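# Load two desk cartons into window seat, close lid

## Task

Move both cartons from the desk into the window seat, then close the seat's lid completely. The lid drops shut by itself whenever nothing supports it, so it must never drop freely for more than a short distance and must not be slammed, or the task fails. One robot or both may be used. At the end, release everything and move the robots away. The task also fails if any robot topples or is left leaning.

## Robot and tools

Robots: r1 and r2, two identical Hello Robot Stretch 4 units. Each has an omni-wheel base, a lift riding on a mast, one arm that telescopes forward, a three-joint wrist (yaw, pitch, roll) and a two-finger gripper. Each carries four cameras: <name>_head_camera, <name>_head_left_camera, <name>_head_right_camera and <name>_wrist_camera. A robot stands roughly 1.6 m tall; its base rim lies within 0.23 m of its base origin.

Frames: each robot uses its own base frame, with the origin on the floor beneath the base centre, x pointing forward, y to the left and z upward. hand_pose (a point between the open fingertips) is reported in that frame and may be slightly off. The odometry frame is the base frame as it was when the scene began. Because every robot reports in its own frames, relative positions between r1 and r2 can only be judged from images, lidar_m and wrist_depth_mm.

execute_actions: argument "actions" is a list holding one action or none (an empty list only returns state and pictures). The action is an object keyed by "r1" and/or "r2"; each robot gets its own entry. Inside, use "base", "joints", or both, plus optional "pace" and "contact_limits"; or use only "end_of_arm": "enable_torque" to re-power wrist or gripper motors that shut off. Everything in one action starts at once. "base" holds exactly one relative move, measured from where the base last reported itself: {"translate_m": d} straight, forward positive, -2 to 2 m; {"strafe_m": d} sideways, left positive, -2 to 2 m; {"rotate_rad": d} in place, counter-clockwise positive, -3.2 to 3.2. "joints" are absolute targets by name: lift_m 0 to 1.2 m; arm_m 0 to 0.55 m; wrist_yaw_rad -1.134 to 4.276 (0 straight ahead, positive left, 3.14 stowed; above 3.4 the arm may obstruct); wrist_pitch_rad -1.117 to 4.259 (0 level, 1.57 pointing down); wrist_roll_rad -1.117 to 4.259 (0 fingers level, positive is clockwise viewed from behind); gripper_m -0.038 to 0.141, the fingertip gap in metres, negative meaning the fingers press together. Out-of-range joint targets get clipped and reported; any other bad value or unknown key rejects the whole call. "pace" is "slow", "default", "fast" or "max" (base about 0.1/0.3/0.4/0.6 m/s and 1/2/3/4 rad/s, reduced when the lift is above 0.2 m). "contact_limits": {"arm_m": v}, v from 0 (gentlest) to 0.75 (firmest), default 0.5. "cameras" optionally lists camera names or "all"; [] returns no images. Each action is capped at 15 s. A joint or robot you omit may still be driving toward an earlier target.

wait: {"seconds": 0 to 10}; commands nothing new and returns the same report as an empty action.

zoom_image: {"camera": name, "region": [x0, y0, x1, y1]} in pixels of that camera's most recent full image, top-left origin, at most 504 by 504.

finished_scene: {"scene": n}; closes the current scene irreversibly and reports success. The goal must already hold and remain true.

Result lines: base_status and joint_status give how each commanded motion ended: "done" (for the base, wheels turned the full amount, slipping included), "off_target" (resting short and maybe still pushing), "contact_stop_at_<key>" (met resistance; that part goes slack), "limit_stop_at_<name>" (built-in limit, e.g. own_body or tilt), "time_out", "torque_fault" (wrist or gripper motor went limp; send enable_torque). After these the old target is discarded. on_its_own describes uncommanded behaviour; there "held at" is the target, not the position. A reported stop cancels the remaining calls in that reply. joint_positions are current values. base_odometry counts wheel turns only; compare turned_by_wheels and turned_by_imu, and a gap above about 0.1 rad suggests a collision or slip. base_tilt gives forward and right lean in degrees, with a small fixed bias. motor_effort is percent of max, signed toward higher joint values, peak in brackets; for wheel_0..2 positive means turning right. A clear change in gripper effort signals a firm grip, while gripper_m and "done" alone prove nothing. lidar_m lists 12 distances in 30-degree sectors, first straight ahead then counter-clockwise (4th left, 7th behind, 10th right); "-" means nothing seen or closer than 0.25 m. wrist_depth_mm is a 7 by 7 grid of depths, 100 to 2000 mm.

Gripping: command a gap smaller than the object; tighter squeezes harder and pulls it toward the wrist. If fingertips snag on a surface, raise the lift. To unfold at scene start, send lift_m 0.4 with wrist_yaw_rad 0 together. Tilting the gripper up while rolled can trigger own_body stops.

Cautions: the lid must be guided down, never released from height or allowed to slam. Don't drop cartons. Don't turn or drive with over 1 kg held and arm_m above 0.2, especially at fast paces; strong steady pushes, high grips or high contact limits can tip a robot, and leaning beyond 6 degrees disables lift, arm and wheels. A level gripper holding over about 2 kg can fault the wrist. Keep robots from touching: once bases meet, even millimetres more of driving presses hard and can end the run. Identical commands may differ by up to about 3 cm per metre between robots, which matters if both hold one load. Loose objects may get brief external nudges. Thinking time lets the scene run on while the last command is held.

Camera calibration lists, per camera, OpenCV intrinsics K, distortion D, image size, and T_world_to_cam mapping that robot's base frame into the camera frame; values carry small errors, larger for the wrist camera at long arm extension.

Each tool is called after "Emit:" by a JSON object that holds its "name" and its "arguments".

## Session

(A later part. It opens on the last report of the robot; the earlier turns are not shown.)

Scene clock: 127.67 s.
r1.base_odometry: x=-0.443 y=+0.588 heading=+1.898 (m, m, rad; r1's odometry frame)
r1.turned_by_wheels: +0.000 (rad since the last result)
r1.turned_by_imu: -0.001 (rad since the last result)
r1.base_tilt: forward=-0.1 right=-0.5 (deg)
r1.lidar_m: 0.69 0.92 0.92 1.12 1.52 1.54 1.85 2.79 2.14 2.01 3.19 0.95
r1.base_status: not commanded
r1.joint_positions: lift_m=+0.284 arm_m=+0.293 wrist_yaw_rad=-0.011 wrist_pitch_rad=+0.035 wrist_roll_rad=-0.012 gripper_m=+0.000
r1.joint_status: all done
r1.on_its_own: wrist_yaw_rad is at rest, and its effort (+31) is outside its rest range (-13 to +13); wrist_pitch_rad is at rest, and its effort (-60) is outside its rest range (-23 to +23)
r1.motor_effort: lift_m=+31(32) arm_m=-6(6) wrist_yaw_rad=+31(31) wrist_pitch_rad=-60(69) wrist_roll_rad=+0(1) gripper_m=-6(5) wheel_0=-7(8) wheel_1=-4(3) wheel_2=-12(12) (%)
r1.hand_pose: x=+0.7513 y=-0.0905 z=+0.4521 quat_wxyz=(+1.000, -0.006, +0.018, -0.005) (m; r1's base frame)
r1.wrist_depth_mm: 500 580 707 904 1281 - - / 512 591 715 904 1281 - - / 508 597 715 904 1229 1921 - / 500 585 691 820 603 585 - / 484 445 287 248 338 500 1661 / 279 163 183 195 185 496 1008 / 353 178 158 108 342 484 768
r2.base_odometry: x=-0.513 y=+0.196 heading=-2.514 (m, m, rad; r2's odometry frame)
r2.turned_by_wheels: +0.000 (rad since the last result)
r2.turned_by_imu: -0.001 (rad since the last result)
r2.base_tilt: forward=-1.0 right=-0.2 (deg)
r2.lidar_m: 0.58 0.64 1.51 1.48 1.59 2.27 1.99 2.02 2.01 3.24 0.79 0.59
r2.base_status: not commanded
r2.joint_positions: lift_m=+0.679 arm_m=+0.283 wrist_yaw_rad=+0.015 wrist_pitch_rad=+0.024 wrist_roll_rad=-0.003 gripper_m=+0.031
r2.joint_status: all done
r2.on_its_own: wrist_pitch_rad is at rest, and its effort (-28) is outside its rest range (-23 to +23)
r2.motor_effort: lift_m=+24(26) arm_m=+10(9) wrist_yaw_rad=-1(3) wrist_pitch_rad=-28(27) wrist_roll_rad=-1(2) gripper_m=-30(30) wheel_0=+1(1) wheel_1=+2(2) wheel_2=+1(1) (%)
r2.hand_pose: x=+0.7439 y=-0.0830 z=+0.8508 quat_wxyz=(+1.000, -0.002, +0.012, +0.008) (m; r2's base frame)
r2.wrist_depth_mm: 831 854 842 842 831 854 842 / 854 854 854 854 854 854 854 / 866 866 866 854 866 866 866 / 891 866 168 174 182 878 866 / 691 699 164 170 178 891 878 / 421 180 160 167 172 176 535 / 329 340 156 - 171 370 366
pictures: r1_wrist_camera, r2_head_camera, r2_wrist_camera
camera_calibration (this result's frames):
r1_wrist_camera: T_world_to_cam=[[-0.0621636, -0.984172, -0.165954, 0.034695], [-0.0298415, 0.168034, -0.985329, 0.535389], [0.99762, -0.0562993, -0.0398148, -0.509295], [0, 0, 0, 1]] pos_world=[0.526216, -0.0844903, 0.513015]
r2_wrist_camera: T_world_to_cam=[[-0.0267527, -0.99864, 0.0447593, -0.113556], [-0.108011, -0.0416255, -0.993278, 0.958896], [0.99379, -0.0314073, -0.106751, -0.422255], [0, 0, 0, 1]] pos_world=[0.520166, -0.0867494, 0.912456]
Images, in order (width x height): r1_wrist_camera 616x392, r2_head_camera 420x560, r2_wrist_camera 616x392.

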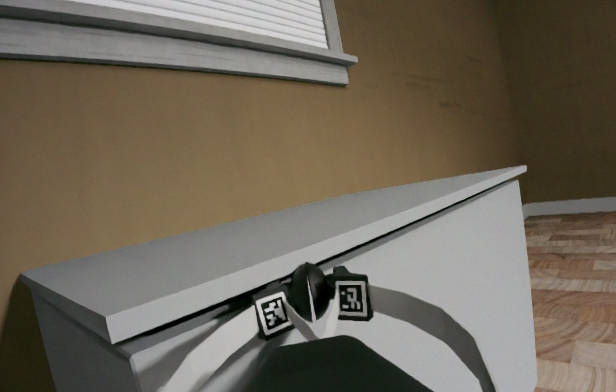

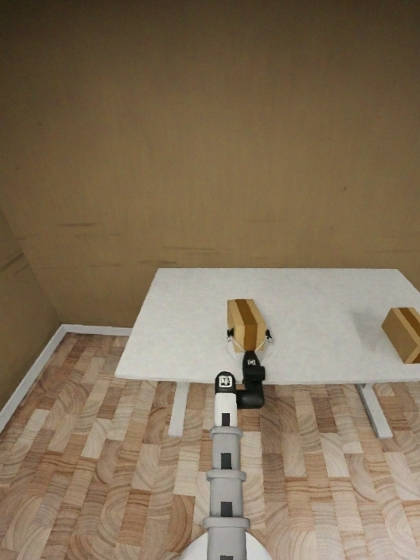

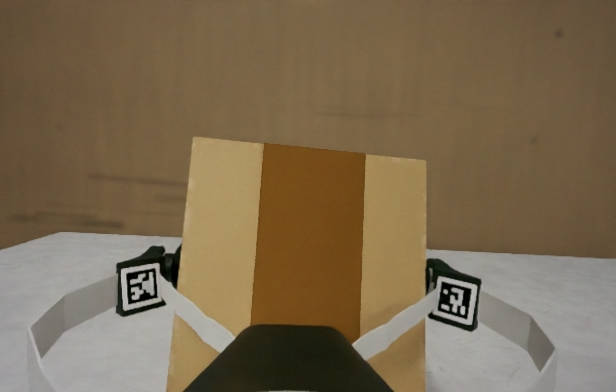

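Emit:
{"name": "execute_actions", "arguments": {"actions": [{"r1": {"joints": {"lift_m": 0.31, "wrist_roll_rad": 0.4}, "pace": "slow"}, "r2": {"base": {"translate_m": -0.25}, "joints": {"lift_m": 0.8, "arm_m": 0.05, "wrist_pitch_rad": 0.15}}}], "cameras": ["r2_head_camera", "r1_wrist_camera", "r2_wrist_camera", "r1_head_camera"]}}

Scene clock: 141.90 s.
r1.base_odometry: x=-0.444 y=+0.588 heading=+1.898 (m, m, rad; r1's odometry frame)
r1.turned_by_wheels: +0.001 (rad since the last result)
r1.turned_by_imu: +0.000 (rad since the last result)
r1.base_tilt: forward=-0.2 right=-0.4 (deg)
r1.lidar_m: 0.71 0.92 0.94 1.12 1.53 1.53 1.88 2.80 2.16 1.84 3.21 0.92
r1.base_status: not commanded
r1.joint_positions: lift_m=+0.309 arm_m=+0.293 wrist_yaw_rad=-0.002 wrist_pitch_rad=+0.034 wrist_roll_rad=+0.399 gripper_m=+0.000
r1.joint_status: all done
r1.on_its_own: wrist_pitch_rad is at rest, and its effort (-54) is outside its rest range (-23 to +23)
r1.motor_effort: lift_m=+31(33) arm_m=-6(6) wrist_yaw_rad=+5(31) wrist_pitch_rad=-54(63) wrist_roll_rad=+5(4) gripper_m=-6(6) wheel_0=-3(8) wheel_1=-3(4) wheel_2=-8(12) (%)
r1.hand_pose: x=+0.7521 y=-0.0879 z=+0.4776 quat_wxyz=(+0.980, +0.198, +0.016, -0.004) (m; r1's base frame)
r1.wrist_depth_mm: 621 723 891 1138 1537 - - / 580 676 809 1042 1397 - - / 539 647 768 946 1060 621 1576 / 539 615 732 831 866 477 1025 / 512 580 668 303 325 421 591 / 488 549 190 195 184 373 508 / 469 271 163 108 278 347 452
r2.base_odometry: x=-0.310 y=+0.343 heading=-2.514 (m, m, rad; r2's odometry frame)
r2.turned_by_wheels: +0.000 (rad since the last result)
r2.turned_by_imu: -0.001 (rad since the last result)
r2.base_tilt: forward=-0.9 right=-0.1 (deg)
r2.lidar_m: 0.44 0.89 1.54 1.50 1.58 2.18 1.72 1.76 1.85 3.23 1.16 0.83
r2.base_status: done
r2.joint_positions: lift_m=+0.799 arm_m=+0.052 wrist_yaw_rad=+0.015 wrist_pitch_rad=+0.159 wrist_roll_rad=-0.004 gripper_m=+0.031
r2.joint_status: all done
r2.on_its_own: wrist_pitch_rad is at rest, and its effort (-27) is outside its rest range (-23 to +23)
r2.motor_effort: lift_m=+24(25) arm_m=-9(10) wrist_yaw_rad=+1(2) wrist_pitch_rad=-27(33) wrist_roll_rad=+1(0) gripper_m=-27(29) wheel_0=-2(6) wheel_1=-2(7) wheel_2=-2(11) (%)
r2.hand_pose: x=+0.5087 y=-0.0832 z=+0.9319 quat_wxyz=(+0.997, -0.002, +0.080, +0.007) (m; r2's base frame)
r2.wrist_depth_mm: 1255 1281 1229 1229 1229 1255 1229 / 1308 1308 1308 1308 1255 1308 1281 / 1336 1336 1281 1336 1336 1336 1336 / 1397 1366 168 174 182 1336 1336 / 723 750 164 170 178 878 820 / 603 180 160 166 173 176 661 / 1464 1366 156 - 171 1499 1060
pictures: r1_head_camera, r1_wrist_camera, r2_head_camera, r2_wrist_camera
camera_calibration (this result's frames):
r1_wrist_camera: T_world_to_cam=[[-0.0654267, -0.835577, -0.545464, 0.238324], [-0.0239454, 0.547792, -0.836272, 0.517898], [0.99757, -0.0416531, -0.0558484, -0.499969], [0, 0, 0, 1]] pos_world=[0.526748, -0.105388, 0.535178]
r2_wrist_camera: T_world_to_cam=[[-0.0209148, -0.99851, 0.050408, -0.131946], [-0.241296, -0.0438872, -0.969459, 1.05942], [0.970226, -0.0324393, -0.240019, -0.0437036], [0, 0, 0, 1]] pos_world=[0.295278, -0.0866716, 1.02323]
Images, in order (width x height): r1_head_camera 420x560, r1_wrist_camera 616x392, r2_head_camera 420x560, r2_wrist_camera 616x392.

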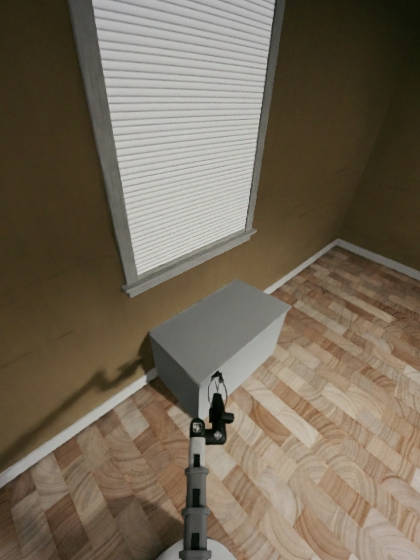

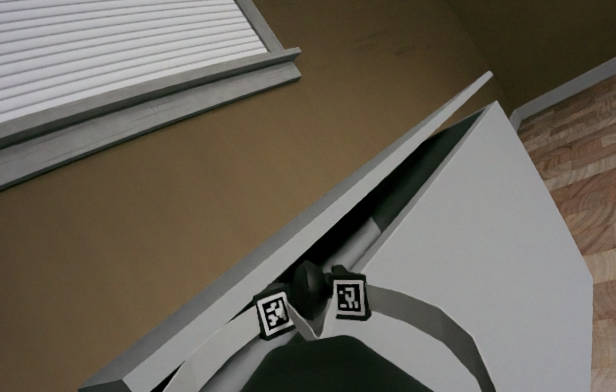

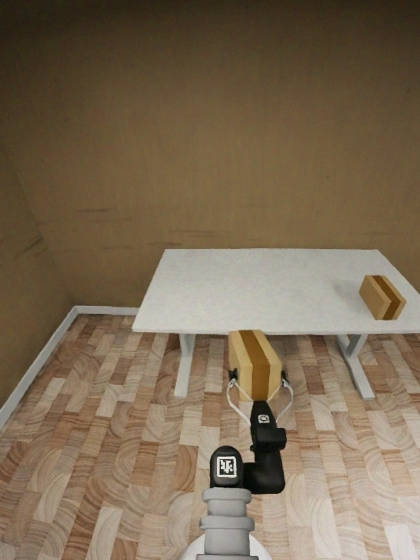

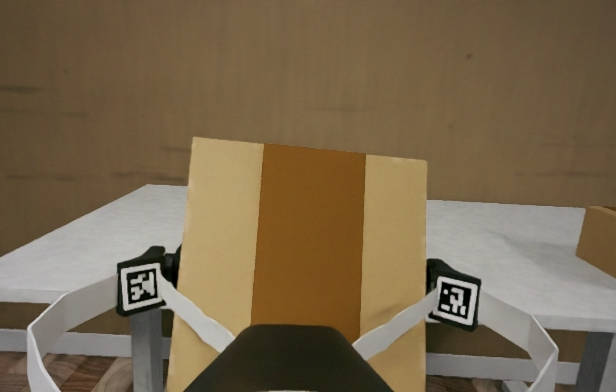

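Emit:
{"name": "execute_actions", "arguments": {"actions": [{"r1": {"joints": {"lift_m": 0.36, "arm_m": 0.36}, "pace": "slow", "contact_limits": {"arm_m": 0.3}}, "r2": {"base": {"rotate_rad": -3.11}, "joints": {"wrist_pitch_rad": 1.45}}}], "cameras": ["r2_head_camera", "r1_wrist_camera", "r2_wrist_camera", "r1_head_camera"]}}

Scene clock: 156.60 s.
r1.base_odometry: x=-0.444 y=+0.588 heading=+1.898 (m, m, rad; r1's odometry frame)
r1.turned_by_wheels: +0.000 (rad since the last result)
r1.turned_by_imu: -0.001 (rad since the last result)
r1.base_tilt: forward=-0.1 right=-0.4 (deg)
r1.lidar_m: 0.67 0.92 0.92 1.10 1.51 1.54 1.83 2.78 2.16 1.84 1.90 0.93
r1.base_status: not commanded
r1.joint_positions: lift_m=+0.359 arm_m=+0.358 wrist_yaw_rad=-0.005 wrist_pitch_rad=+0.034 wrist_roll_rad=+0.399 gripper_m=+0.000
r1.joint_status: all done
r1.on_its_own: wrist_pitch_rad is at rest, and its effort (-55) is outside its rest range (-23 to +23)
r1.motor_effort: lift_m=+31(32) arm_m=+11(10) wrist_yaw_rad=+13(13) wrist_pitch_rad=-55(57) wrist_roll_rad=+4(4) gripper_m=-6(6) wheel_0=-3(3) wheel_1=-4(4) wheel_2=-8(7) (%)
r1.contact_limits: arm_m 0.3
r1.hand_pose: x=+0.8169 y=-0.0887 z=+0.5275 quat_wxyz=(+0.980, +0.198, +0.016, -0.006) (m; r1's base frame)
r1.wrist_depth_mm: 574 668 820 1078 1430 - - / 544 627 741 946 1336 1983 - / 504 591 723 878 1098 723 1618 / 496 574 691 788 831 707 569 / 477 539 634 216 866 343 449 / 449 512 167 191 186 283 384 / 436 364 147 108 230 263 338
r2.base_odometry: x=-0.310 y=+0.343 heading=+0.659 (m, m, rad; r2's odometry frame)
r2.turned_by_wheels: -3.110 (rad since the last result)
r2.turned_by_imu: -3.148 (rad since the last result)
r2.base_tilt: forward=-1.0 right=-0.2 (deg)
r2.lidar_m: 0.25 1.79 1.85 3.26 1.20 0.88 0.85 0.90 1.54 1.50 1.59 2.13
r2.base_status: done
r2.joint_positions: lift_m=+0.800 arm_m=+0.052 wrist_yaw_rad=+0.015 wrist_pitch_rad=+1.451 wrist_roll_rad=-0.004 gripper_m=+0.031
r2.joint_status: all done
r2.motor_effort: lift_m=+24(24) arm_m=-10(10) wrist_yaw_rad=+0(4) wrist_pitch_rad=-4(23) wrist_roll_rad=-1(0) gripper_m=-30(29) wheel_0=+1(7) wheel_1=+2(10) wheel_2=+1(9) (%)
r2.hand_pose: x=+0.2584 y=-0.0869 z=+0.6913 quat_wxyz=(+0.748, -0.006, +0.663, +0.007) (m; r2's base frame)
r2.wrist_depth_mm: 904 917 931 931 931 960 960 / 917 917 917 931 931 960 960 / 904 904 917 946 917 960 976 / 878 904 166 170 178 931 946 / 891 878 163 169 177 917 946 / 866 181 162 167 174 175 931 / 866 676 159 - 174 904 931
pictures: r1_head_camera, r1_wrist_camera, r2_head_camera, r2_wrist_camera
camera_calibration (this result's frames):
r1_wrist_camera: T_world_to_cam=[[-0.0679406, -0.83528, -0.545611, 0.271275], [-0.0226678, 0.548026, -0.836154, 0.560549], [0.997432, -0.044441, -0.0561672, -0.561848], [0, 0, 0, 1]] pos_world=[0.591543, -0.105574, 0.585159]
r2_wrist_camera: T_world_to_cam=[[0.0537269, -0.997395, 0.04814, -0.146343], [-0.997863, -0.055423, -0.0346173, 0.313828], [0.0371952, -0.0461772, -0.998241, 0.905304], [0, 0, 0, 1]] pos_world=[0.287347, -0.0867643, 0.92162]
Images, in order (width x height): r1_head_camera 420x560, r1_wrist_camera 616x392, r2_head_camera 420x560, r2_wrist_camera 616x392.

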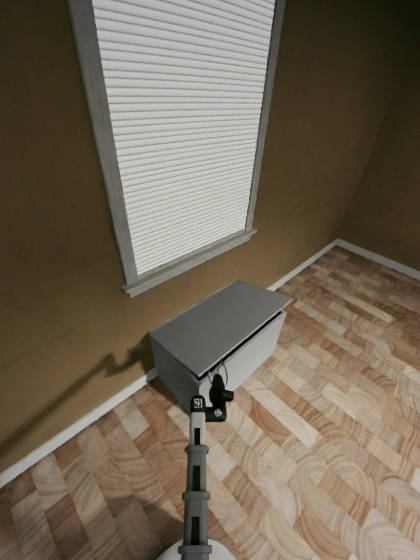

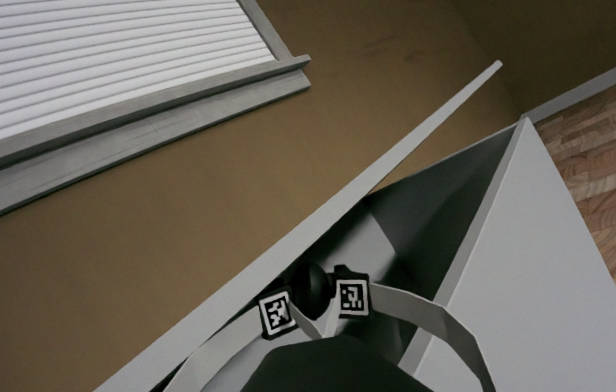

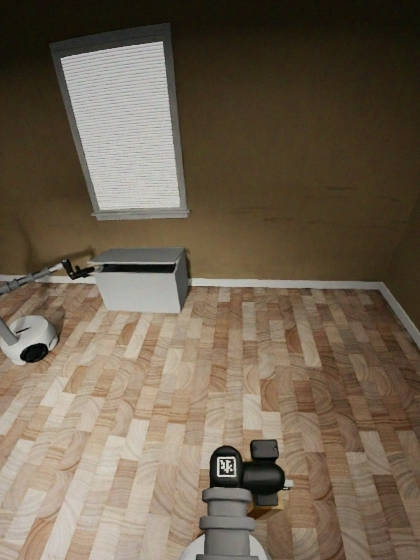

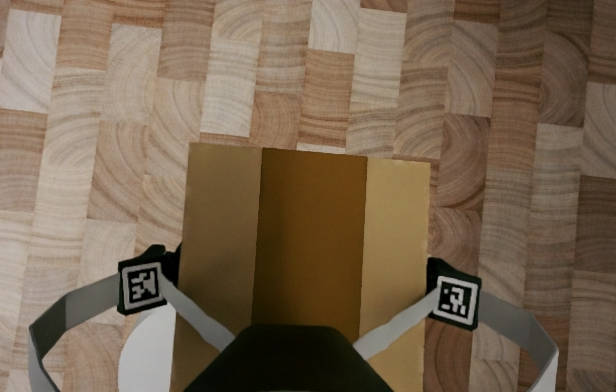

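Emit:
{"name": "execute_actions", "arguments": {"actions": [{"r1": {"joints": {"lift_m": 0.39, "arm_m": 0.43, "wrist_pitch_rad": -0.3}, "pace": "slow", "contact_limits": {"arm_m": 0.3}}, "r2": {"base": {"strafe_m": 0.8}, "pace": "fast"}}], "cameras": ["r2_head_camera", "r1_wrist_camera", "r1_head_camera"]}}

Scene clock: 170.70 s.
r1.base_odometry: x=-0.444 y=+0.588 heading=+1.898 (m, m, rad; r1's odometry frame)
r1.turned_by_wheels: +0.000 (rad since the last result)
r1.turned_by_imu: -0.001 (rad since the last result)
r1.base_tilt: forward=-0.2 right=-0.5 (deg)
r1.lidar_m: 0.70 0.92 0.92 1.12 1.52 1.55 1.84 2.79 1.31 1.25 3.21 0.93
r1.base_status: not commanded
r1.joint_positions: lift_m=+0.389 arm_m=+0.428 wrist_yaw_rad=-0.008 wrist_pitch_rad=-0.289 wrist_roll_rad=+0.399 gripper_m=+0.000
r1.joint_status: all done
r1.on_its_own: wrist_yaw_rad is at rest, and its effort (+22) is outside its rest range (-13 to +13); wrist_pitch_rad is at rest, and its effort (-33) is outside its rest range (-23 to +23)
r1.motor_effort: lift_m=+30(34) arm_m=+11(10) wrist_yaw_rad=+22(22) wrist_pitch_rad=-33(75) wrist_roll_rad=+2(4) gripper_m=-4(4) wheel_0=-3(3) wheel_1=-4(3) wheel_2=-7(7) (%)
r1.contact_limits: arm_m 0.3
r1.hand_pose: x=+0.8748 y=-0.0895 z=+0.6496 quat_wxyz=(+0.970, +0.196, -0.142, +0.025) (m; r1's base frame)
r1.wrist_depth_mm: 683 798 991 1255 1808 - - / 627 715 854 1060 1397 - - / 569 640 778 904 1160 615 - / 521 580 661 676 320 559 1661 / 477 500 191 229 359 960 1308 / 132 153 185 191 185 699 615 / 135 163 158 109 597 699 627
r2.base_odometry: x=-0.801 y=+0.975 heading=+0.659 (m, m, rad; r2's odometry frame)
r2.turned_by_wheels: +0.000 (rad since the last result)
r2.turned_by_imu: -0.005 (rad since the last result)
r2.base_tilt: forward=-0.9 right=-0.1 (deg)
r2.lidar_m: 0.25 1.30 2.51 2.44 2.12 0.82 0.81 0.86 1.21 2.29 2.42 2.19
r2.base_status: done
r2.joint_positions: lift_m=+0.800 arm_m=+0.052 wrist_yaw_rad=+0.015 wrist_pitch_rad=+1.451 wrist_roll_rad=-0.004 gripper_m=+0.031
r2.joint_status: not commanded
r2.motor_effort: lift_m=+24(24) arm_m=-10(10) wrist_yaw_rad=+0(0) wrist_pitch_rad=-4(3) wrist_roll_rad=+1(1) gripper_m=-31(33) wheel_0=+1(13) wheel_1=-1(14) wheel_2=+0(1) (%)
r2.hand_pose: x=+0.2584 y=-0.0869 z=+0.6913 quat_wxyz=(+0.748, -0.006, +0.664, +0.007) (m; r2's base frame)
r2.wrist_depth_mm: 904 904 917 931 960 960 976 / 891 904 904 917 931 946 960 / 891 904 917 917 904 931 946 / 878 891 165 170 178 946 946 / 878 891 163 169 176 931 931 / 866 180 162 167 173 175 931 / 866 676 158 - 173 904 931
pictures: r1_head_camera, r1_wrist_camera, r2_head_camera
camera_calibration (this result's frames):
r1_wrist_camera: T_world_to_cam=[[0.106002, -0.836125, -0.538199, 0.184103], [0.245374, 0.546505, -0.800702, 0.406711], [0.963616, -0.0471836, 0.263094, -0.790763], [0, 0, 0, 1]] pos_world=[0.64268, -0.105648, 0.632783]
Images, in order (width x height): r1_head_camera 420x560, r1_wrist_camera 616x392, r2_head_camera 420x560.

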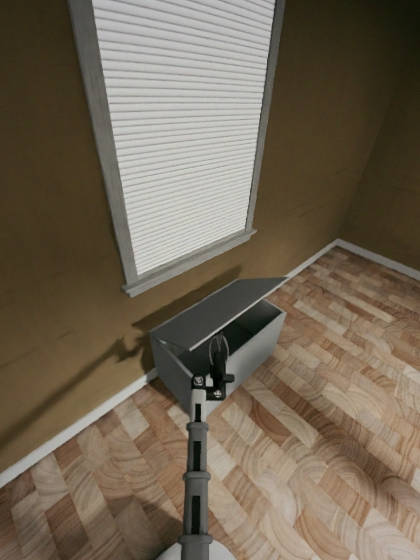

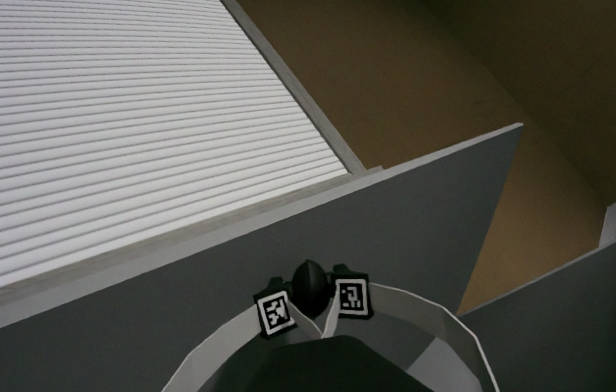

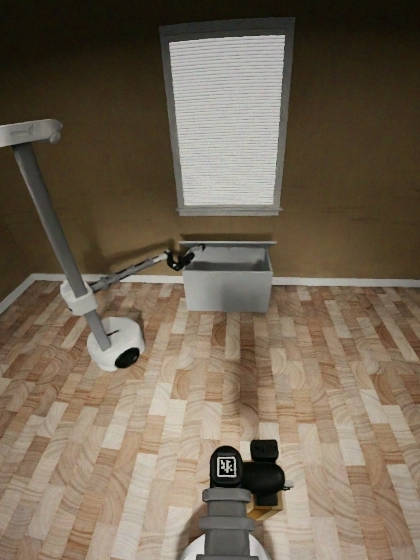

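Emit:
{"name": "execute_actions", "arguments": {"actions": [{"r1": {"joints": {"lift_m": 0.43, "arm_m": 0.52, "wrist_yaw_rad": 0.3}, "pace": "slow", "contact_limits": {"arm_m": 0.3}}, "r2": {"base": {"translate_m": 1.2}, "pace": "fast"}}], "cameras": ["r2_head_camera", "r1_wrist_camera", "r1_head_camera", "r2_head_left_camera"]}}

Scene clock: 183.33 s.
r1.base_odometry: x=-0.444 y=+0.588 heading=+1.898 (m, m, rad; r1's odometry frame)
r1.turned_by_wheels: +0.000 (rad since the last result)
r1.turned_by_imu: -0.002 (rad since the last result)
r1.base_tilt: forward=-0.1 right=-0.4 (deg)
r1.lidar_m: 0.68 0.92 0.92 1.10 1.53 1.53 1.85 2.78 2.14 2.45 0.61 0.62
r1.base_status: not commanded
r1.joint_positions: lift_m=+0.429 arm_m=+0.518 wrist_yaw_rad=+0.294 wrist_pitch_rad=-0.295 wrist_roll_rad=+0.400 gripper_m=+0.000
r1.joint_status: all done
r1.on_its_own: wrist_yaw_rad is at rest, and its effort (+18) is outside its rest range (-13 to +13)
r1.motor_effort: lift_m=+28(31) arm_m=+11(11) wrist_yaw_rad=+18(39) wrist_pitch_rad=-16(32) wrist_roll_rad=+2(2) gripper_m=-4(7) wheel_0=-4(4) wheel_1=-4(4) wheel_2=-7(7) (%)
r1.contact_limits: arm_m 0.3
r1.hand_pose: x=+0.9784 y=-0.0036 z=+0.6914 quat_wxyz=(+0.955, +0.215, -0.114, +0.171) (m; r1's base frame)
r1.wrist_depth_mm: 535 569 621 683 759 343 382 / 492 521 559 237 267 325 399 / 452 183 202 231 272 330 410 / 161 180 204 236 279 345 430 / 163 182 208 235 283 351 442 / 166 186 204 193 182 366 466 / 167 186 202 108 309 377 473
r2.base_odometry: x=+0.147 y=+1.711 heading=+0.660 (m, m, rad; r2's odometry frame)
r2.turned_by_wheels: +0.000 (rad since the last result)
r2.turned_by_imu: -0.005 (rad since the last result)
r2.base_tilt: forward=-1.1 right=-0.3 (deg)
r2.lidar_m: 0.25 0.51 0.59 0.61 2.54 2.87 2.10 2.11 2.42 2.37 1.29 0.54
r2.base_status: done
r2.joint_positions: lift_m=+0.800 arm_m=+0.052 wrist_yaw_rad=+0.015 wrist_pitch_rad=+1.451 wrist_roll_rad=-0.004 gripper_m=+0.031
r2.joint_status: not commanded
r2.motor_effort: lift_m=+24(24) arm_m=-10(10) wrist_yaw_rad=+0(1) wrist_pitch_rad=-2(5) wrist_roll_rad=+0(0) gripper_m=-29(28) wheel_0=+1(7) wheel_1=+1(8) wheel_2=+2(10) (%)
r2.hand_pose: x=+0.2583 y=-0.0869 z=+0.6913 quat_wxyz=(+0.748, -0.006, +0.664, +0.007) (m; r2's base frame)
r2.wrist_depth_mm: 569 544 525 525 530 559 976 / 904 809 741 691 661 668 976 / 904 891 917 931 931 931 960 / 878 904 165 170 178 946 960 / 891 891 163 169 176 931 931 / 866 180 161 167 174 175 931 / 878 683 158 - 174 904 931
pictures: r1_head_camera, r1_wrist_camera, r2_head_camera, r2_head_left_camera
camera_calibration (this result's frames):
r1_wrist_camera: T_world_to_cam=[[0.352702, -0.765815, -0.537706, 0.0259468], [0.0763883, 0.596281, -0.799133, 0.532256], [0.932612, 0.240782, 0.268809, -0.870124], [0, 0, 0, 1]] pos_world=[0.761679, -0.087994, 0.673193]
Images, in order (width x height): r1_head_camera 420x560, r1_wrist_camera 616x392, r2_head_camera 420x560, r2_head_left_camera 420x672.

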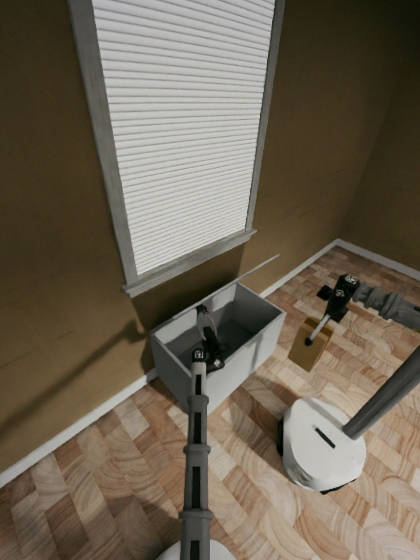

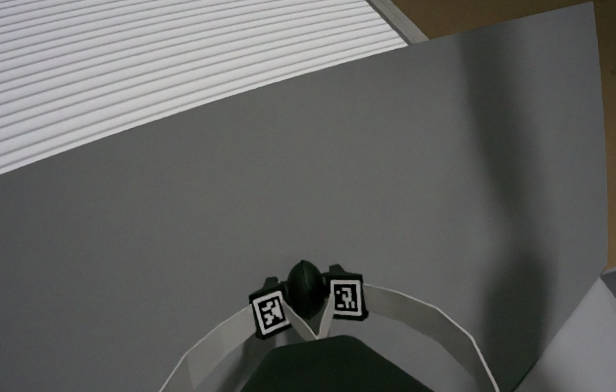

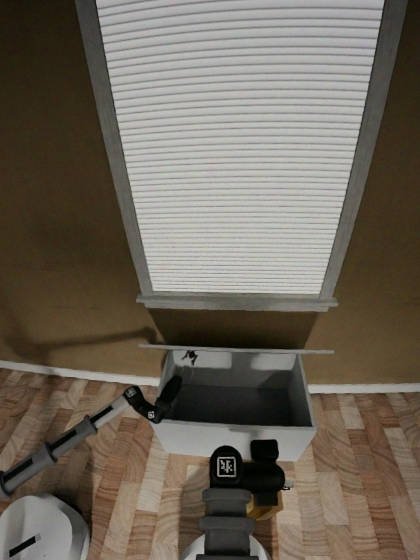

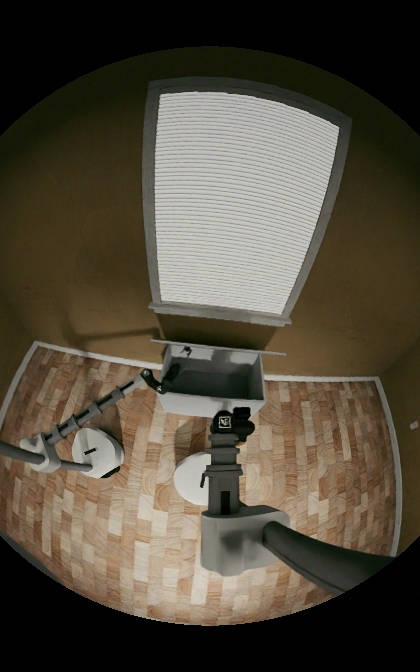

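Emit:
{"name": "execute_actions", "arguments": {"actions": [{"r1": {"base": {"translate_m": 0.04}, "joints": {"lift_m": 0.47, "arm_m": 0.55, "wrist_yaw_rad": 0.6}, "pace": "slow", "contact_limits": {"arm_m": 0.3}}, "r2": {"joints": {"arm_m": 0.2}}}], "cameras": ["r2_head_camera", "r1_wrist_camera", "r1_head_camera", "r2_wrist_camera"]}}

Scene clock: 191.77 s.
r1.base_odometry: x=-0.456 y=+0.626 heading=+1.898 (m, m, rad; r1's odometry frame)
r1.turned_by_wheels: +0.000 (rad since the last result)
r1.turned_by_imu: -0.001 (rad since the last result)
r1.base_tilt: forward=-0.1 right=-0.3 (deg)
r1.lidar_m: 0.64 0.88 0.91 1.08 1.54 1.57 1.87 2.83 2.15 2.42 0.58 0.61
r1.base_status: done
r1.joint_positions: lift_m=+0.470 arm_m=+0.547 wrist_yaw_rad=+0.601 wrist_pitch_rad=-0.298 wrist_roll_rad=+0.400 gripper_m=+0.000
r1.joint_status: all done
r1.motor_effort: lift_m=+26(30) arm_m=+10(9) wrist_yaw_rad=-2(41) wrist_pitch_rad=-5(23) wrist_roll_rad=+1(2) gripper_m=-3(7) wheel_0=+3(6) wheel_1=+7(4) wheel_2=-9(22) (%)
r1.contact_limits: arm_m 0.3
r1.hand_pose: x=+0.9950 y=+0.0837 z=+0.7326 quat_wxyz=(+0.917, +0.231, -0.081, +0.315) (m; r1's base frame)
r1.wrist_depth_mm: 445 445 436 436 264 274 286 / 415 415 413 249 259 270 278 / 397 387 236 244 255 266 274 / 220 226 234 242 253 260 270 / 216 222 230 237 246 257 265 / 212 220 224 200 182 252 259 / 210 216 221 108 241 251 256
r2.base_odometry: x=+0.147 y=+1.711 heading=+0.660 (m, m, rad; r2's odometry frame)
r2.turned_by_wheels: +0.000 (rad since the last result)
r2.turned_by_imu: -0.001 (rad since the last result)
r2.base_tilt: forward=-1.0 right=-0.2 (deg)
r2.lidar_m: 0.33 0.56 0.59 0.59 2.53 2.88 2.08 2.09 2.44 2.36 1.28 0.34
r2.base_status: not commanded
r2.joint_positions: lift_m=+0.800 arm_m=+0.198 wrist_yaw_rad=+0.015 wrist_pitch_rad=+1.451 wrist_roll_rad=-0.004 gripper_m=+0.031
r2.joint_status: all done
r2.motor_effort: lift_m=+24(24) arm_m=+9(10) wrist_yaw_rad=+0(0) wrist_pitch_rad=-2(7) wrist_roll_rad=+0(1) gripper_m=-29(30) wheel_0=+1(1) wheel_1=+1(1) wheel_2=+2(2) (%)
r2.hand_pose: x=+0.4050 y=-0.0869 z=+0.6913 quat_wxyz=(+0.748, -0.006, +0.663, +0.007) (m; r2's base frame)
r2.wrist_depth_mm: 615 842 866 866 878 647 866 / 597 854 854 866 878 621 960 / 891 603 480 480 530 525 960 / 878 891 166 170 178 946 946 / 878 904 163 169 177 917 931 / 866 181 161 167 173 175 931 / 878 878 159 - 174 904 946
pictures: r1_head_camera, r1_wrist_camera, r2_head_camera, r2_wrist_camera
camera_calibration (this result's frames):
r1_wrist_camera: T_world_to_cam=[[0.568947, -0.622546, -0.537342, -0.118278], [-0.104716, 0.593242, -0.798184, 0.691564], [0.81568, 0.510393, 0.272332, -0.826498], [0, 0, 0, 1]] pos_world=[0.81387, -0.0620595, 0.713522]
r2_wrist_camera: T_world_to_cam=[[0.0537199, -0.997395, 0.0481463, -0.154222], [-0.997857, -0.0554238, -0.034781, 0.460254], [0.0373588, -0.0461747, -0.998235, 0.899785], [0, 0, 0, 1]] pos_world=[0.433938, -0.0867641, 0.92163]
Images, in order (width x height): r1_head_camera 420x560, r1_wrist_camera 616x392, r2_head_camera 420x560, r2_wrist_camera 616x392.

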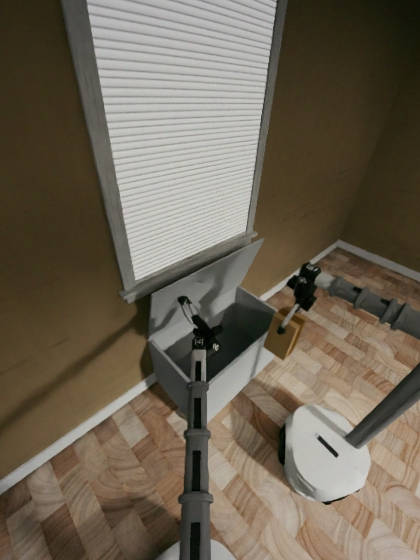

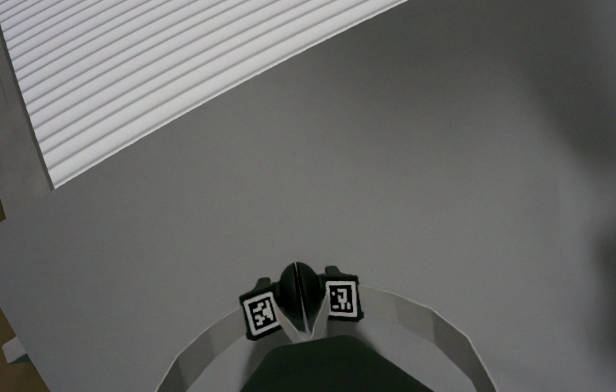

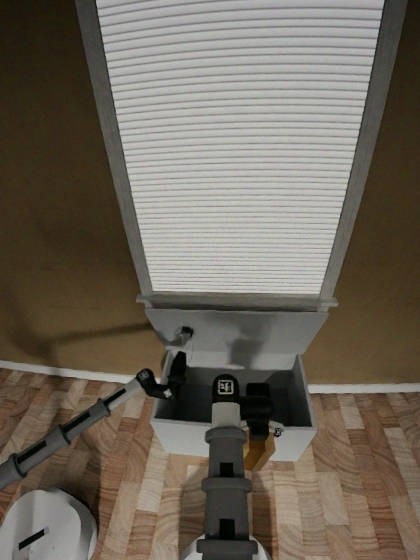

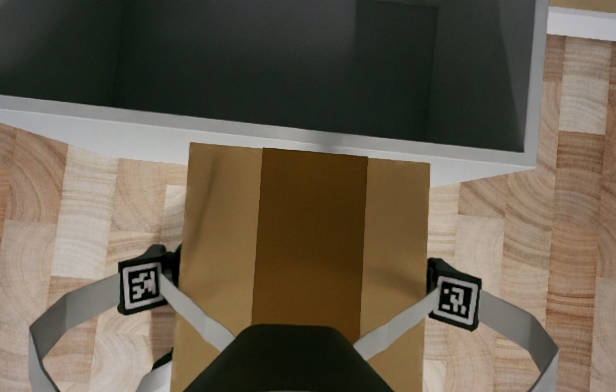

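Emit:
{"name": "execute_actions", "arguments": {"actions": [{"r2": {"base": {"strafe_m": -0.13}, "joints": {"arm_m": 0.46, "wrist_pitch_rad": 1.52}, "contact_limits": {"arm_m": 0.2}}}], "cameras": ["r2_head_camera", "r1_head_camera", "r2_wrist_camera"]}}

Scene clock: 205.50 s.
r1.base_odometry: x=-0.456 y=+0.626 heading=+1.898 (m, m, rad; r1's odometry frame)
r1.turned_by_wheels: +0.000 (rad since the last result)
r1.turned_by_imu: -0.001 (rad since the last result)
r1.base_tilt: forward=-0.1 right=-0.4 (deg)
r1.lidar_m: 0.65 0.89 0.90 1.09 1.56 1.58 1.88 2.81 2.16 2.43 0.73 0.75
r1.base_status: not commanded
r1.joint_positions: lift_m=+0.470 arm_m=+0.547 wrist_yaw_rad=+0.601 wrist_pitch_rad=-0.298 wrist_roll_rad=+0.400 gripper_m=+0.000
r1.joint_status: not commanded
r1.motor_effort: lift_m=+26(25) arm_m=+10(11) wrist_yaw_rad=-2(1) wrist_pitch_rad=-5(3) wrist_roll_rad=+2(2) gripper_m=-5(4) wheel_0=+3(3) wheel_1=+7(7) wheel_2=-9(9) (%)
r1.hand_pose: x=+0.9950 y=+0.0837 z=+0.7326 quat_wxyz=(+0.917, +0.231, -0.081, +0.315) (m; r1's base frame)
r1.wrist_depth_mm: 442 439 442 436 263 273 286 / 424 413 415 249 258 268 278 / 394 387 237 246 256 266 274 / 220 225 235 242 252 260 268 / 215 221 230 238 246 257 264 / 213 219 224 200 183 251 259 / 210 215 222 108 242 251 257
r2.base_odometry: x=+0.227 y=+1.608 heading=+0.660 (m, m, rad; r2's odometry frame)
r2.turned_by_wheels: +0.000 (rad since the last result)
r2.turned_by_imu: +0.000 (rad since the last result)
r2.base_tilt: forward=-1.1 right=-0.1 (deg)
r2.lidar_m: 0.49 0.54 0.68 0.73 2.63 2.91 2.10 2.13 2.28 2.23 1.27 0.51
r2.base_status: done
r2.joint_positions: lift_m=+0.800 arm_m=+0.458 wrist_yaw_rad=+0.015 wrist_pitch_rad=+1.520 wrist_roll_rad=-0.004 gripper_m=+0.031
r2.joint_status: all done
r2.motor_effort: lift_m=+24(24) arm_m=+10(11) wrist_yaw_rad=+0(1) wrist_pitch_rad=-2(13) wrist_roll_rad=-1(0) gripper_m=-31(33) wheel_0=+2(9) wheel_1=-2(10) wheel_2=+1(1) (%)
r2.contact_limits: arm_m 0.2
r2.hand_pose: x=+0.6451 y=-0.0872 z=+0.6896 quat_wxyz=(+0.725, -0.007, +0.689, +0.007) (m; r2's base frame)
r2.wrist_depth_mm: 683 661 621 591 544 530 544 / 798 820 831 854 699 788 768 / 820 842 831 854 603 917 931 / 820 842 166 170 177 931 931 / 668 707 164 169 177 917 931 / 473 180 161 167 174 175 931 / 891 904 159 - 174 931 946
pictures: r1_head_camera, r2_head_camera, r2_wrist_camera
camera_calibration (this result's frames):
r2_wrist_camera: T_world_to_cam=[[0.0570331, -0.997342, 0.0453504, -0.16754], [-0.997861, -0.0554909, 0.0345689, 0.651896], [-0.0319605, -0.0472249, -0.998373, 0.933821], [0, 0, 0, 1]] pos_world=[0.689902, -0.0868212, 0.917364]
Images, in order (width x height): r1_head_camera 420x560, r2_head_camera 420x560, r2_wrist_camera 616x392.

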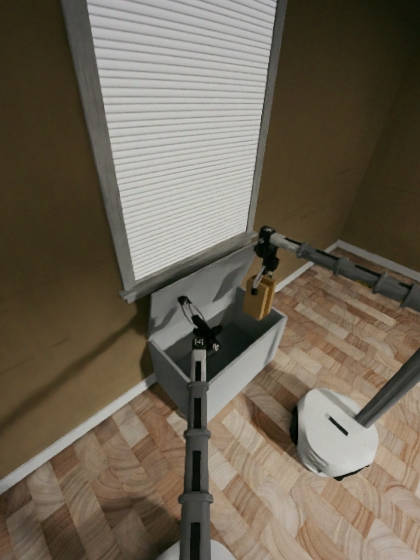

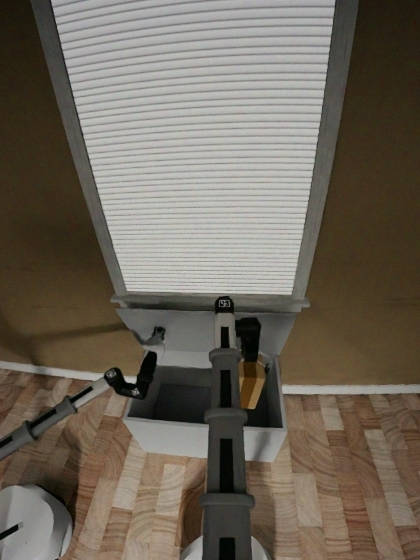

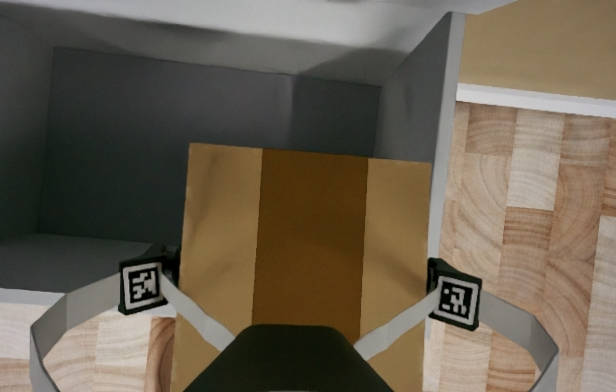

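Emit:
{"name": "execute_actions", "arguments": {"actions": [{"r2": {"joints": {"lift_m": 0.4}}}], "cameras": ["r2_head_camera", "r1_head_camera", "r2_wrist_camera", "r1_head_right_camera"]}}

Scene clock: 213.17 s.
r1.base_odometry: x=-0.456 y=+0.626 heading=+1.898 (m, m, rad; r1's odometry frame)
r1.turned_by_wheels: +0.000 (rad since the last result)
r1.turned_by_imu: -0.001 (rad since the last result)
r1.base_tilt: forward=-0.1 right=-0.3 (deg)
r1.lidar_m: 0.67 0.89 0.91 1.09 1.56 1.58 1.88 2.81 2.17 2.45 0.72 0.76
r1.base_status: not commanded
r1.joint_positions: lift_m=+0.470 arm_m=+0.547 wrist_yaw_rad=+0.601 wrist_pitch_rad=-0.298 wrist_roll_rad=+0.400 gripper_m=+0.000
r1.joint_status: not commanded
r1.motor_effort: lift_m=+26(25) arm_m=+11(11) wrist_yaw_rad=-2(1) wrist_pitch_rad=-3(5) wrist_roll_rad=+2(1) gripper_m=-5(3) wheel_0=+3(3) wheel_1=+7(7) wheel_2=-9(9) (%)
r1.hand_pose: x=+0.9950 y=+0.0837 z=+0.7326 quat_wxyz=(+0.917, +0.231, -0.081, +0.315) (m; r1's base frame)
r1.wrist_depth_mm: 445 442 442 436 263 274 282 / 418 415 413 249 258 270 279 / 392 389 236 245 255 265 273 / 220 225 234 242 251 260 270 / 215 222 230 238 247 256 264 / 212 218 225 201 183 254 259 / 209 216 221 108 242 250 257
r2.base_odometry: x=+0.227 y=+1.608 heading=+0.660 (m, m, rad; r2's odometry frame)
r2.turned_by_wheels: +0.000 (rad since the last result)
r2.turned_by_imu: -0.001 (rad since the last result)
r2.base_tilt: forward=-1.1 right=-0.2 (deg)
r2.lidar_m: 0.48 0.54 0.68 0.72 2.65 2.89 2.11 2.14 2.28 2.22 1.27 0.51
r2.base_status: not commanded
r2.joint_positions: lift_m=+0.400 arm_m=+0.458 wrist_yaw_rad=+0.015 wrist_pitch_rad=+1.520 wrist_roll_rad=-0.004 gripper_m=+0.031
r2.joint_status: all done
r2.motor_effort: lift_m=+15(22) arm_m=+9(10) wrist_yaw_rad=+0(1) wrist_pitch_rad=-2(2) wrist_roll_rad=-1(0) gripper_m=-30(28) wheel_0=+1(2) wheel_1=-2(2) wheel_2=+1(1) (%)
r2.hand_pose: x=+0.6450 y=-0.0872 z=+0.2903 quat_wxyz=(+0.725, -0.007, +0.689, +0.007) (m; r2's base frame)
r2.wrist_depth_mm: 436 436 445 445 449 387 271 / 433 436 449 449 452 373 266 / 436 439 442 445 452 359 258 / 436 439 165 170 178 349 254 / 439 442 163 169 176 324 247 / 373 181 162 167 174 175 241 / 286 310 159 - 174 322 224
pictures: r1_head_camera, r1_head_right_camera, r2_head_camera, r2_wrist_camera
camera_calibration (this result's frames):
r2_wrist_camera: T_world_to_cam=[[0.0570392, -0.997342, 0.0453448, -0.149433], [-0.997856, -0.0554909, 0.0347003, 0.665627], [-0.0320919, -0.0472269, -0.998369, 0.535255], [0, 0, 0, 1]] pos_world=[0.689901, -0.0868213, 0.518061]
Images, in order (width x height): r1_head_camera 420x560, r1_head_right_camera 420x672, r2_head_camera 420x560, r2_wrist_camera 616x392.

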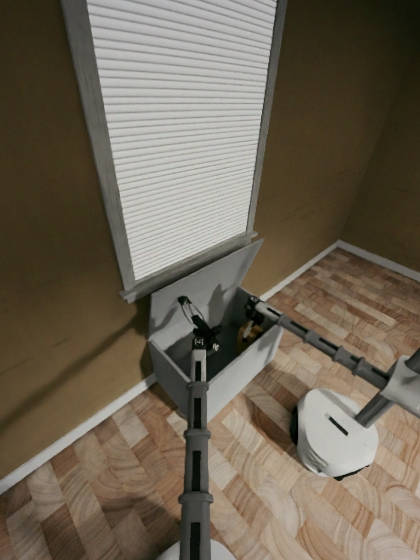

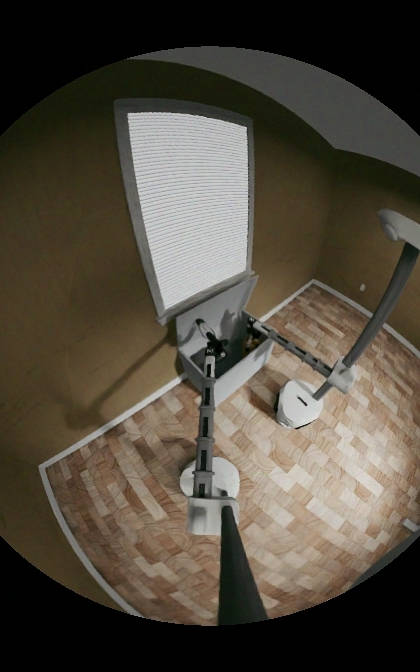

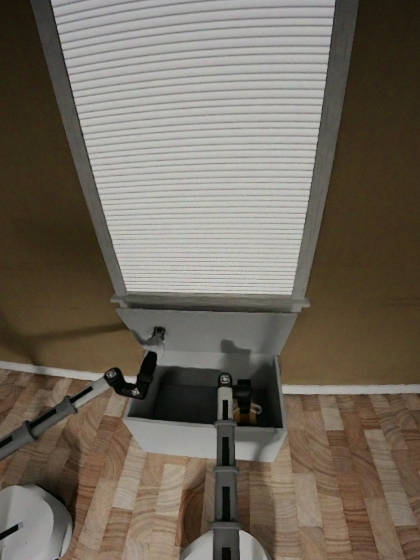

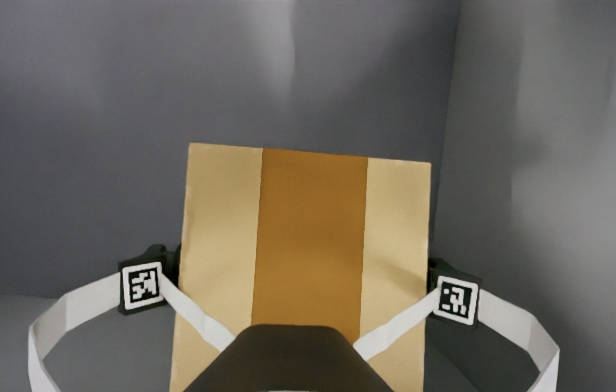

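Emit:
{"name": "execute_actions", "arguments": {"actions": [{"r2": {"joints": {"lift_m": 0.335}, "pace": "slow"}}], "cameras": ["r1_head_camera", "r2_wrist_camera"]}}

Scene clock: 217.90 s.
r1.base_odometry: x=-0.456 y=+0.626 heading=+1.898 (m, m, rad; r1's odometry frame)
r1.turned_by_wheels: +0.000 (rad since the last result)
r1.turned_by_imu: -0.001 (rad since the last result)
r1.base_tilt: forward=-0.1 right=-0.4 (deg)
r1.lidar_m: 0.66 0.89 0.90 1.10 1.56 1.57 1.87 2.80 2.15 2.43 0.71 0.74
r1.base_status: not commanded
r1.joint_positions: lift_m=+0.470 arm_m=+0.547 wrist_yaw_rad=+0.601 wrist_pitch_rad=-0.298 wrist_roll_rad=+0.400 gripper_m=+0.000
r1.joint_status: not commanded
r1.motor_effort: lift_m=+26(26) arm_m=+11(11) wrist_yaw_rad=-1(2) wrist_pitch_rad=-5(5) wrist_roll_rad=+1(2) gripper_m=-5(3) wheel_0=+2(3) wheel_1=+7(7) wheel_2=-9(9) (%)
r1.hand_pose: x=+0.9950 y=+0.0837 z=+0.7326 quat_wxyz=(+0.917, +0.231, -0.081, +0.315) (m; r1's base frame)
r1.wrist_depth_mm: 445 445 442 439 265 274 285 / 421 418 413 250 258 270 278 / 394 387 236 246 254 264 274 / 220 225 233 243 250 260 267 / 215 222 230 238 247 257 263 / 212 220 224 200 183 251 262 / 210 216 220 108 242 250 258
r2.base_odometry: x=+0.227 y=+1.608 heading=+0.660 (m, m, rad; r2's odometry frame)
r2.turned_by_wheels: +0.000 (rad since the last result)
r2.turned_by_imu: -0.001 (rad since the last result)
r2.base_tilt: forward=-1.1 right=-0.1 (deg)
r2.lidar_m: 0.49 0.53 0.67 0.71 2.65 2.89 2.07 2.12 2.28 2.22 1.28 0.53
r2.base_status: not commanded
r2.joint_positions: lift_m=+0.335 arm_m=+0.458 wrist_yaw_rad=+0.015 wrist_pitch_rad=+1.521 wrist_roll_rad=-0.004 gripper_m=+0.031
r2.joint_status: all done
r2.motor_effort: lift_m=+12(14) arm_m=+9(10) wrist_yaw_rad=+1(0) wrist_pitch_rad=-4(4) wrist_roll_rad=-1(1) gripper_m=-28(32) wheel_0=+2(2) wheel_1=-2(2) wheel_2=+1(1) (%)
r2.hand_pose: x=+0.6448 y=-0.0872 z=+0.2255 quat_wxyz=(+0.724, -0.007, +0.689, +0.007) (m; r2's base frame)
r2.wrist_depth_mm: 373 375 379 379 387 384 272 / 370 377 382 384 389 373 264 / 373 379 379 384 387 359 259 / 375 379 166 170 177 349 253 / 377 382 163 169 176 322 248 / 379 180 162 167 173 176 241 / 287 312 159 - 174 322 224
pictures: r1_head_camera, r2_wrist_camera
camera_calibration (this result's frames):
r2_wrist_camera: T_world_to_cam=[[0.0568301, -0.997355, 0.045307, -0.146345], [-0.997838, -0.0552404, 0.0356015, 0.667404], [-0.0330045, -0.0472323, -0.998339, 0.471148], [0, 0, 0, 1]] pos_world=[0.689828, -0.0868373, 0.453235]
Images, in order (width x height): r1_head_camera 420x560, r2_wrist_camera 616x392.

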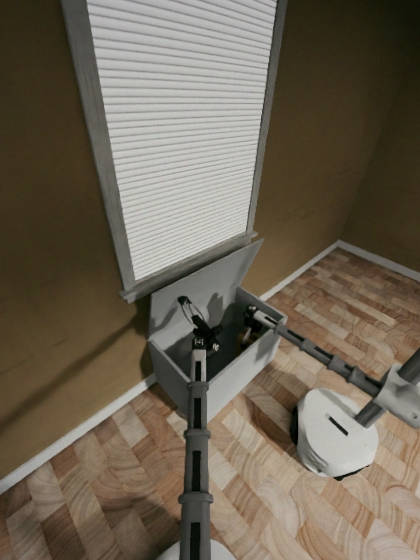

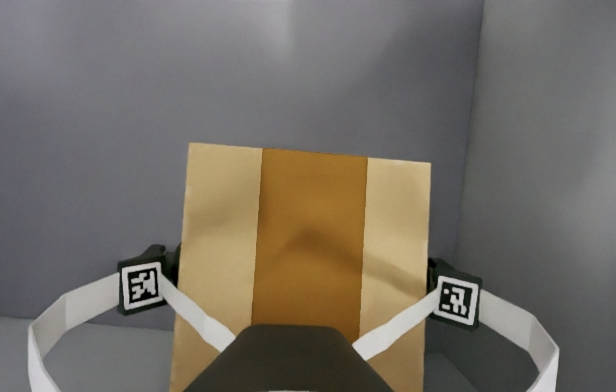

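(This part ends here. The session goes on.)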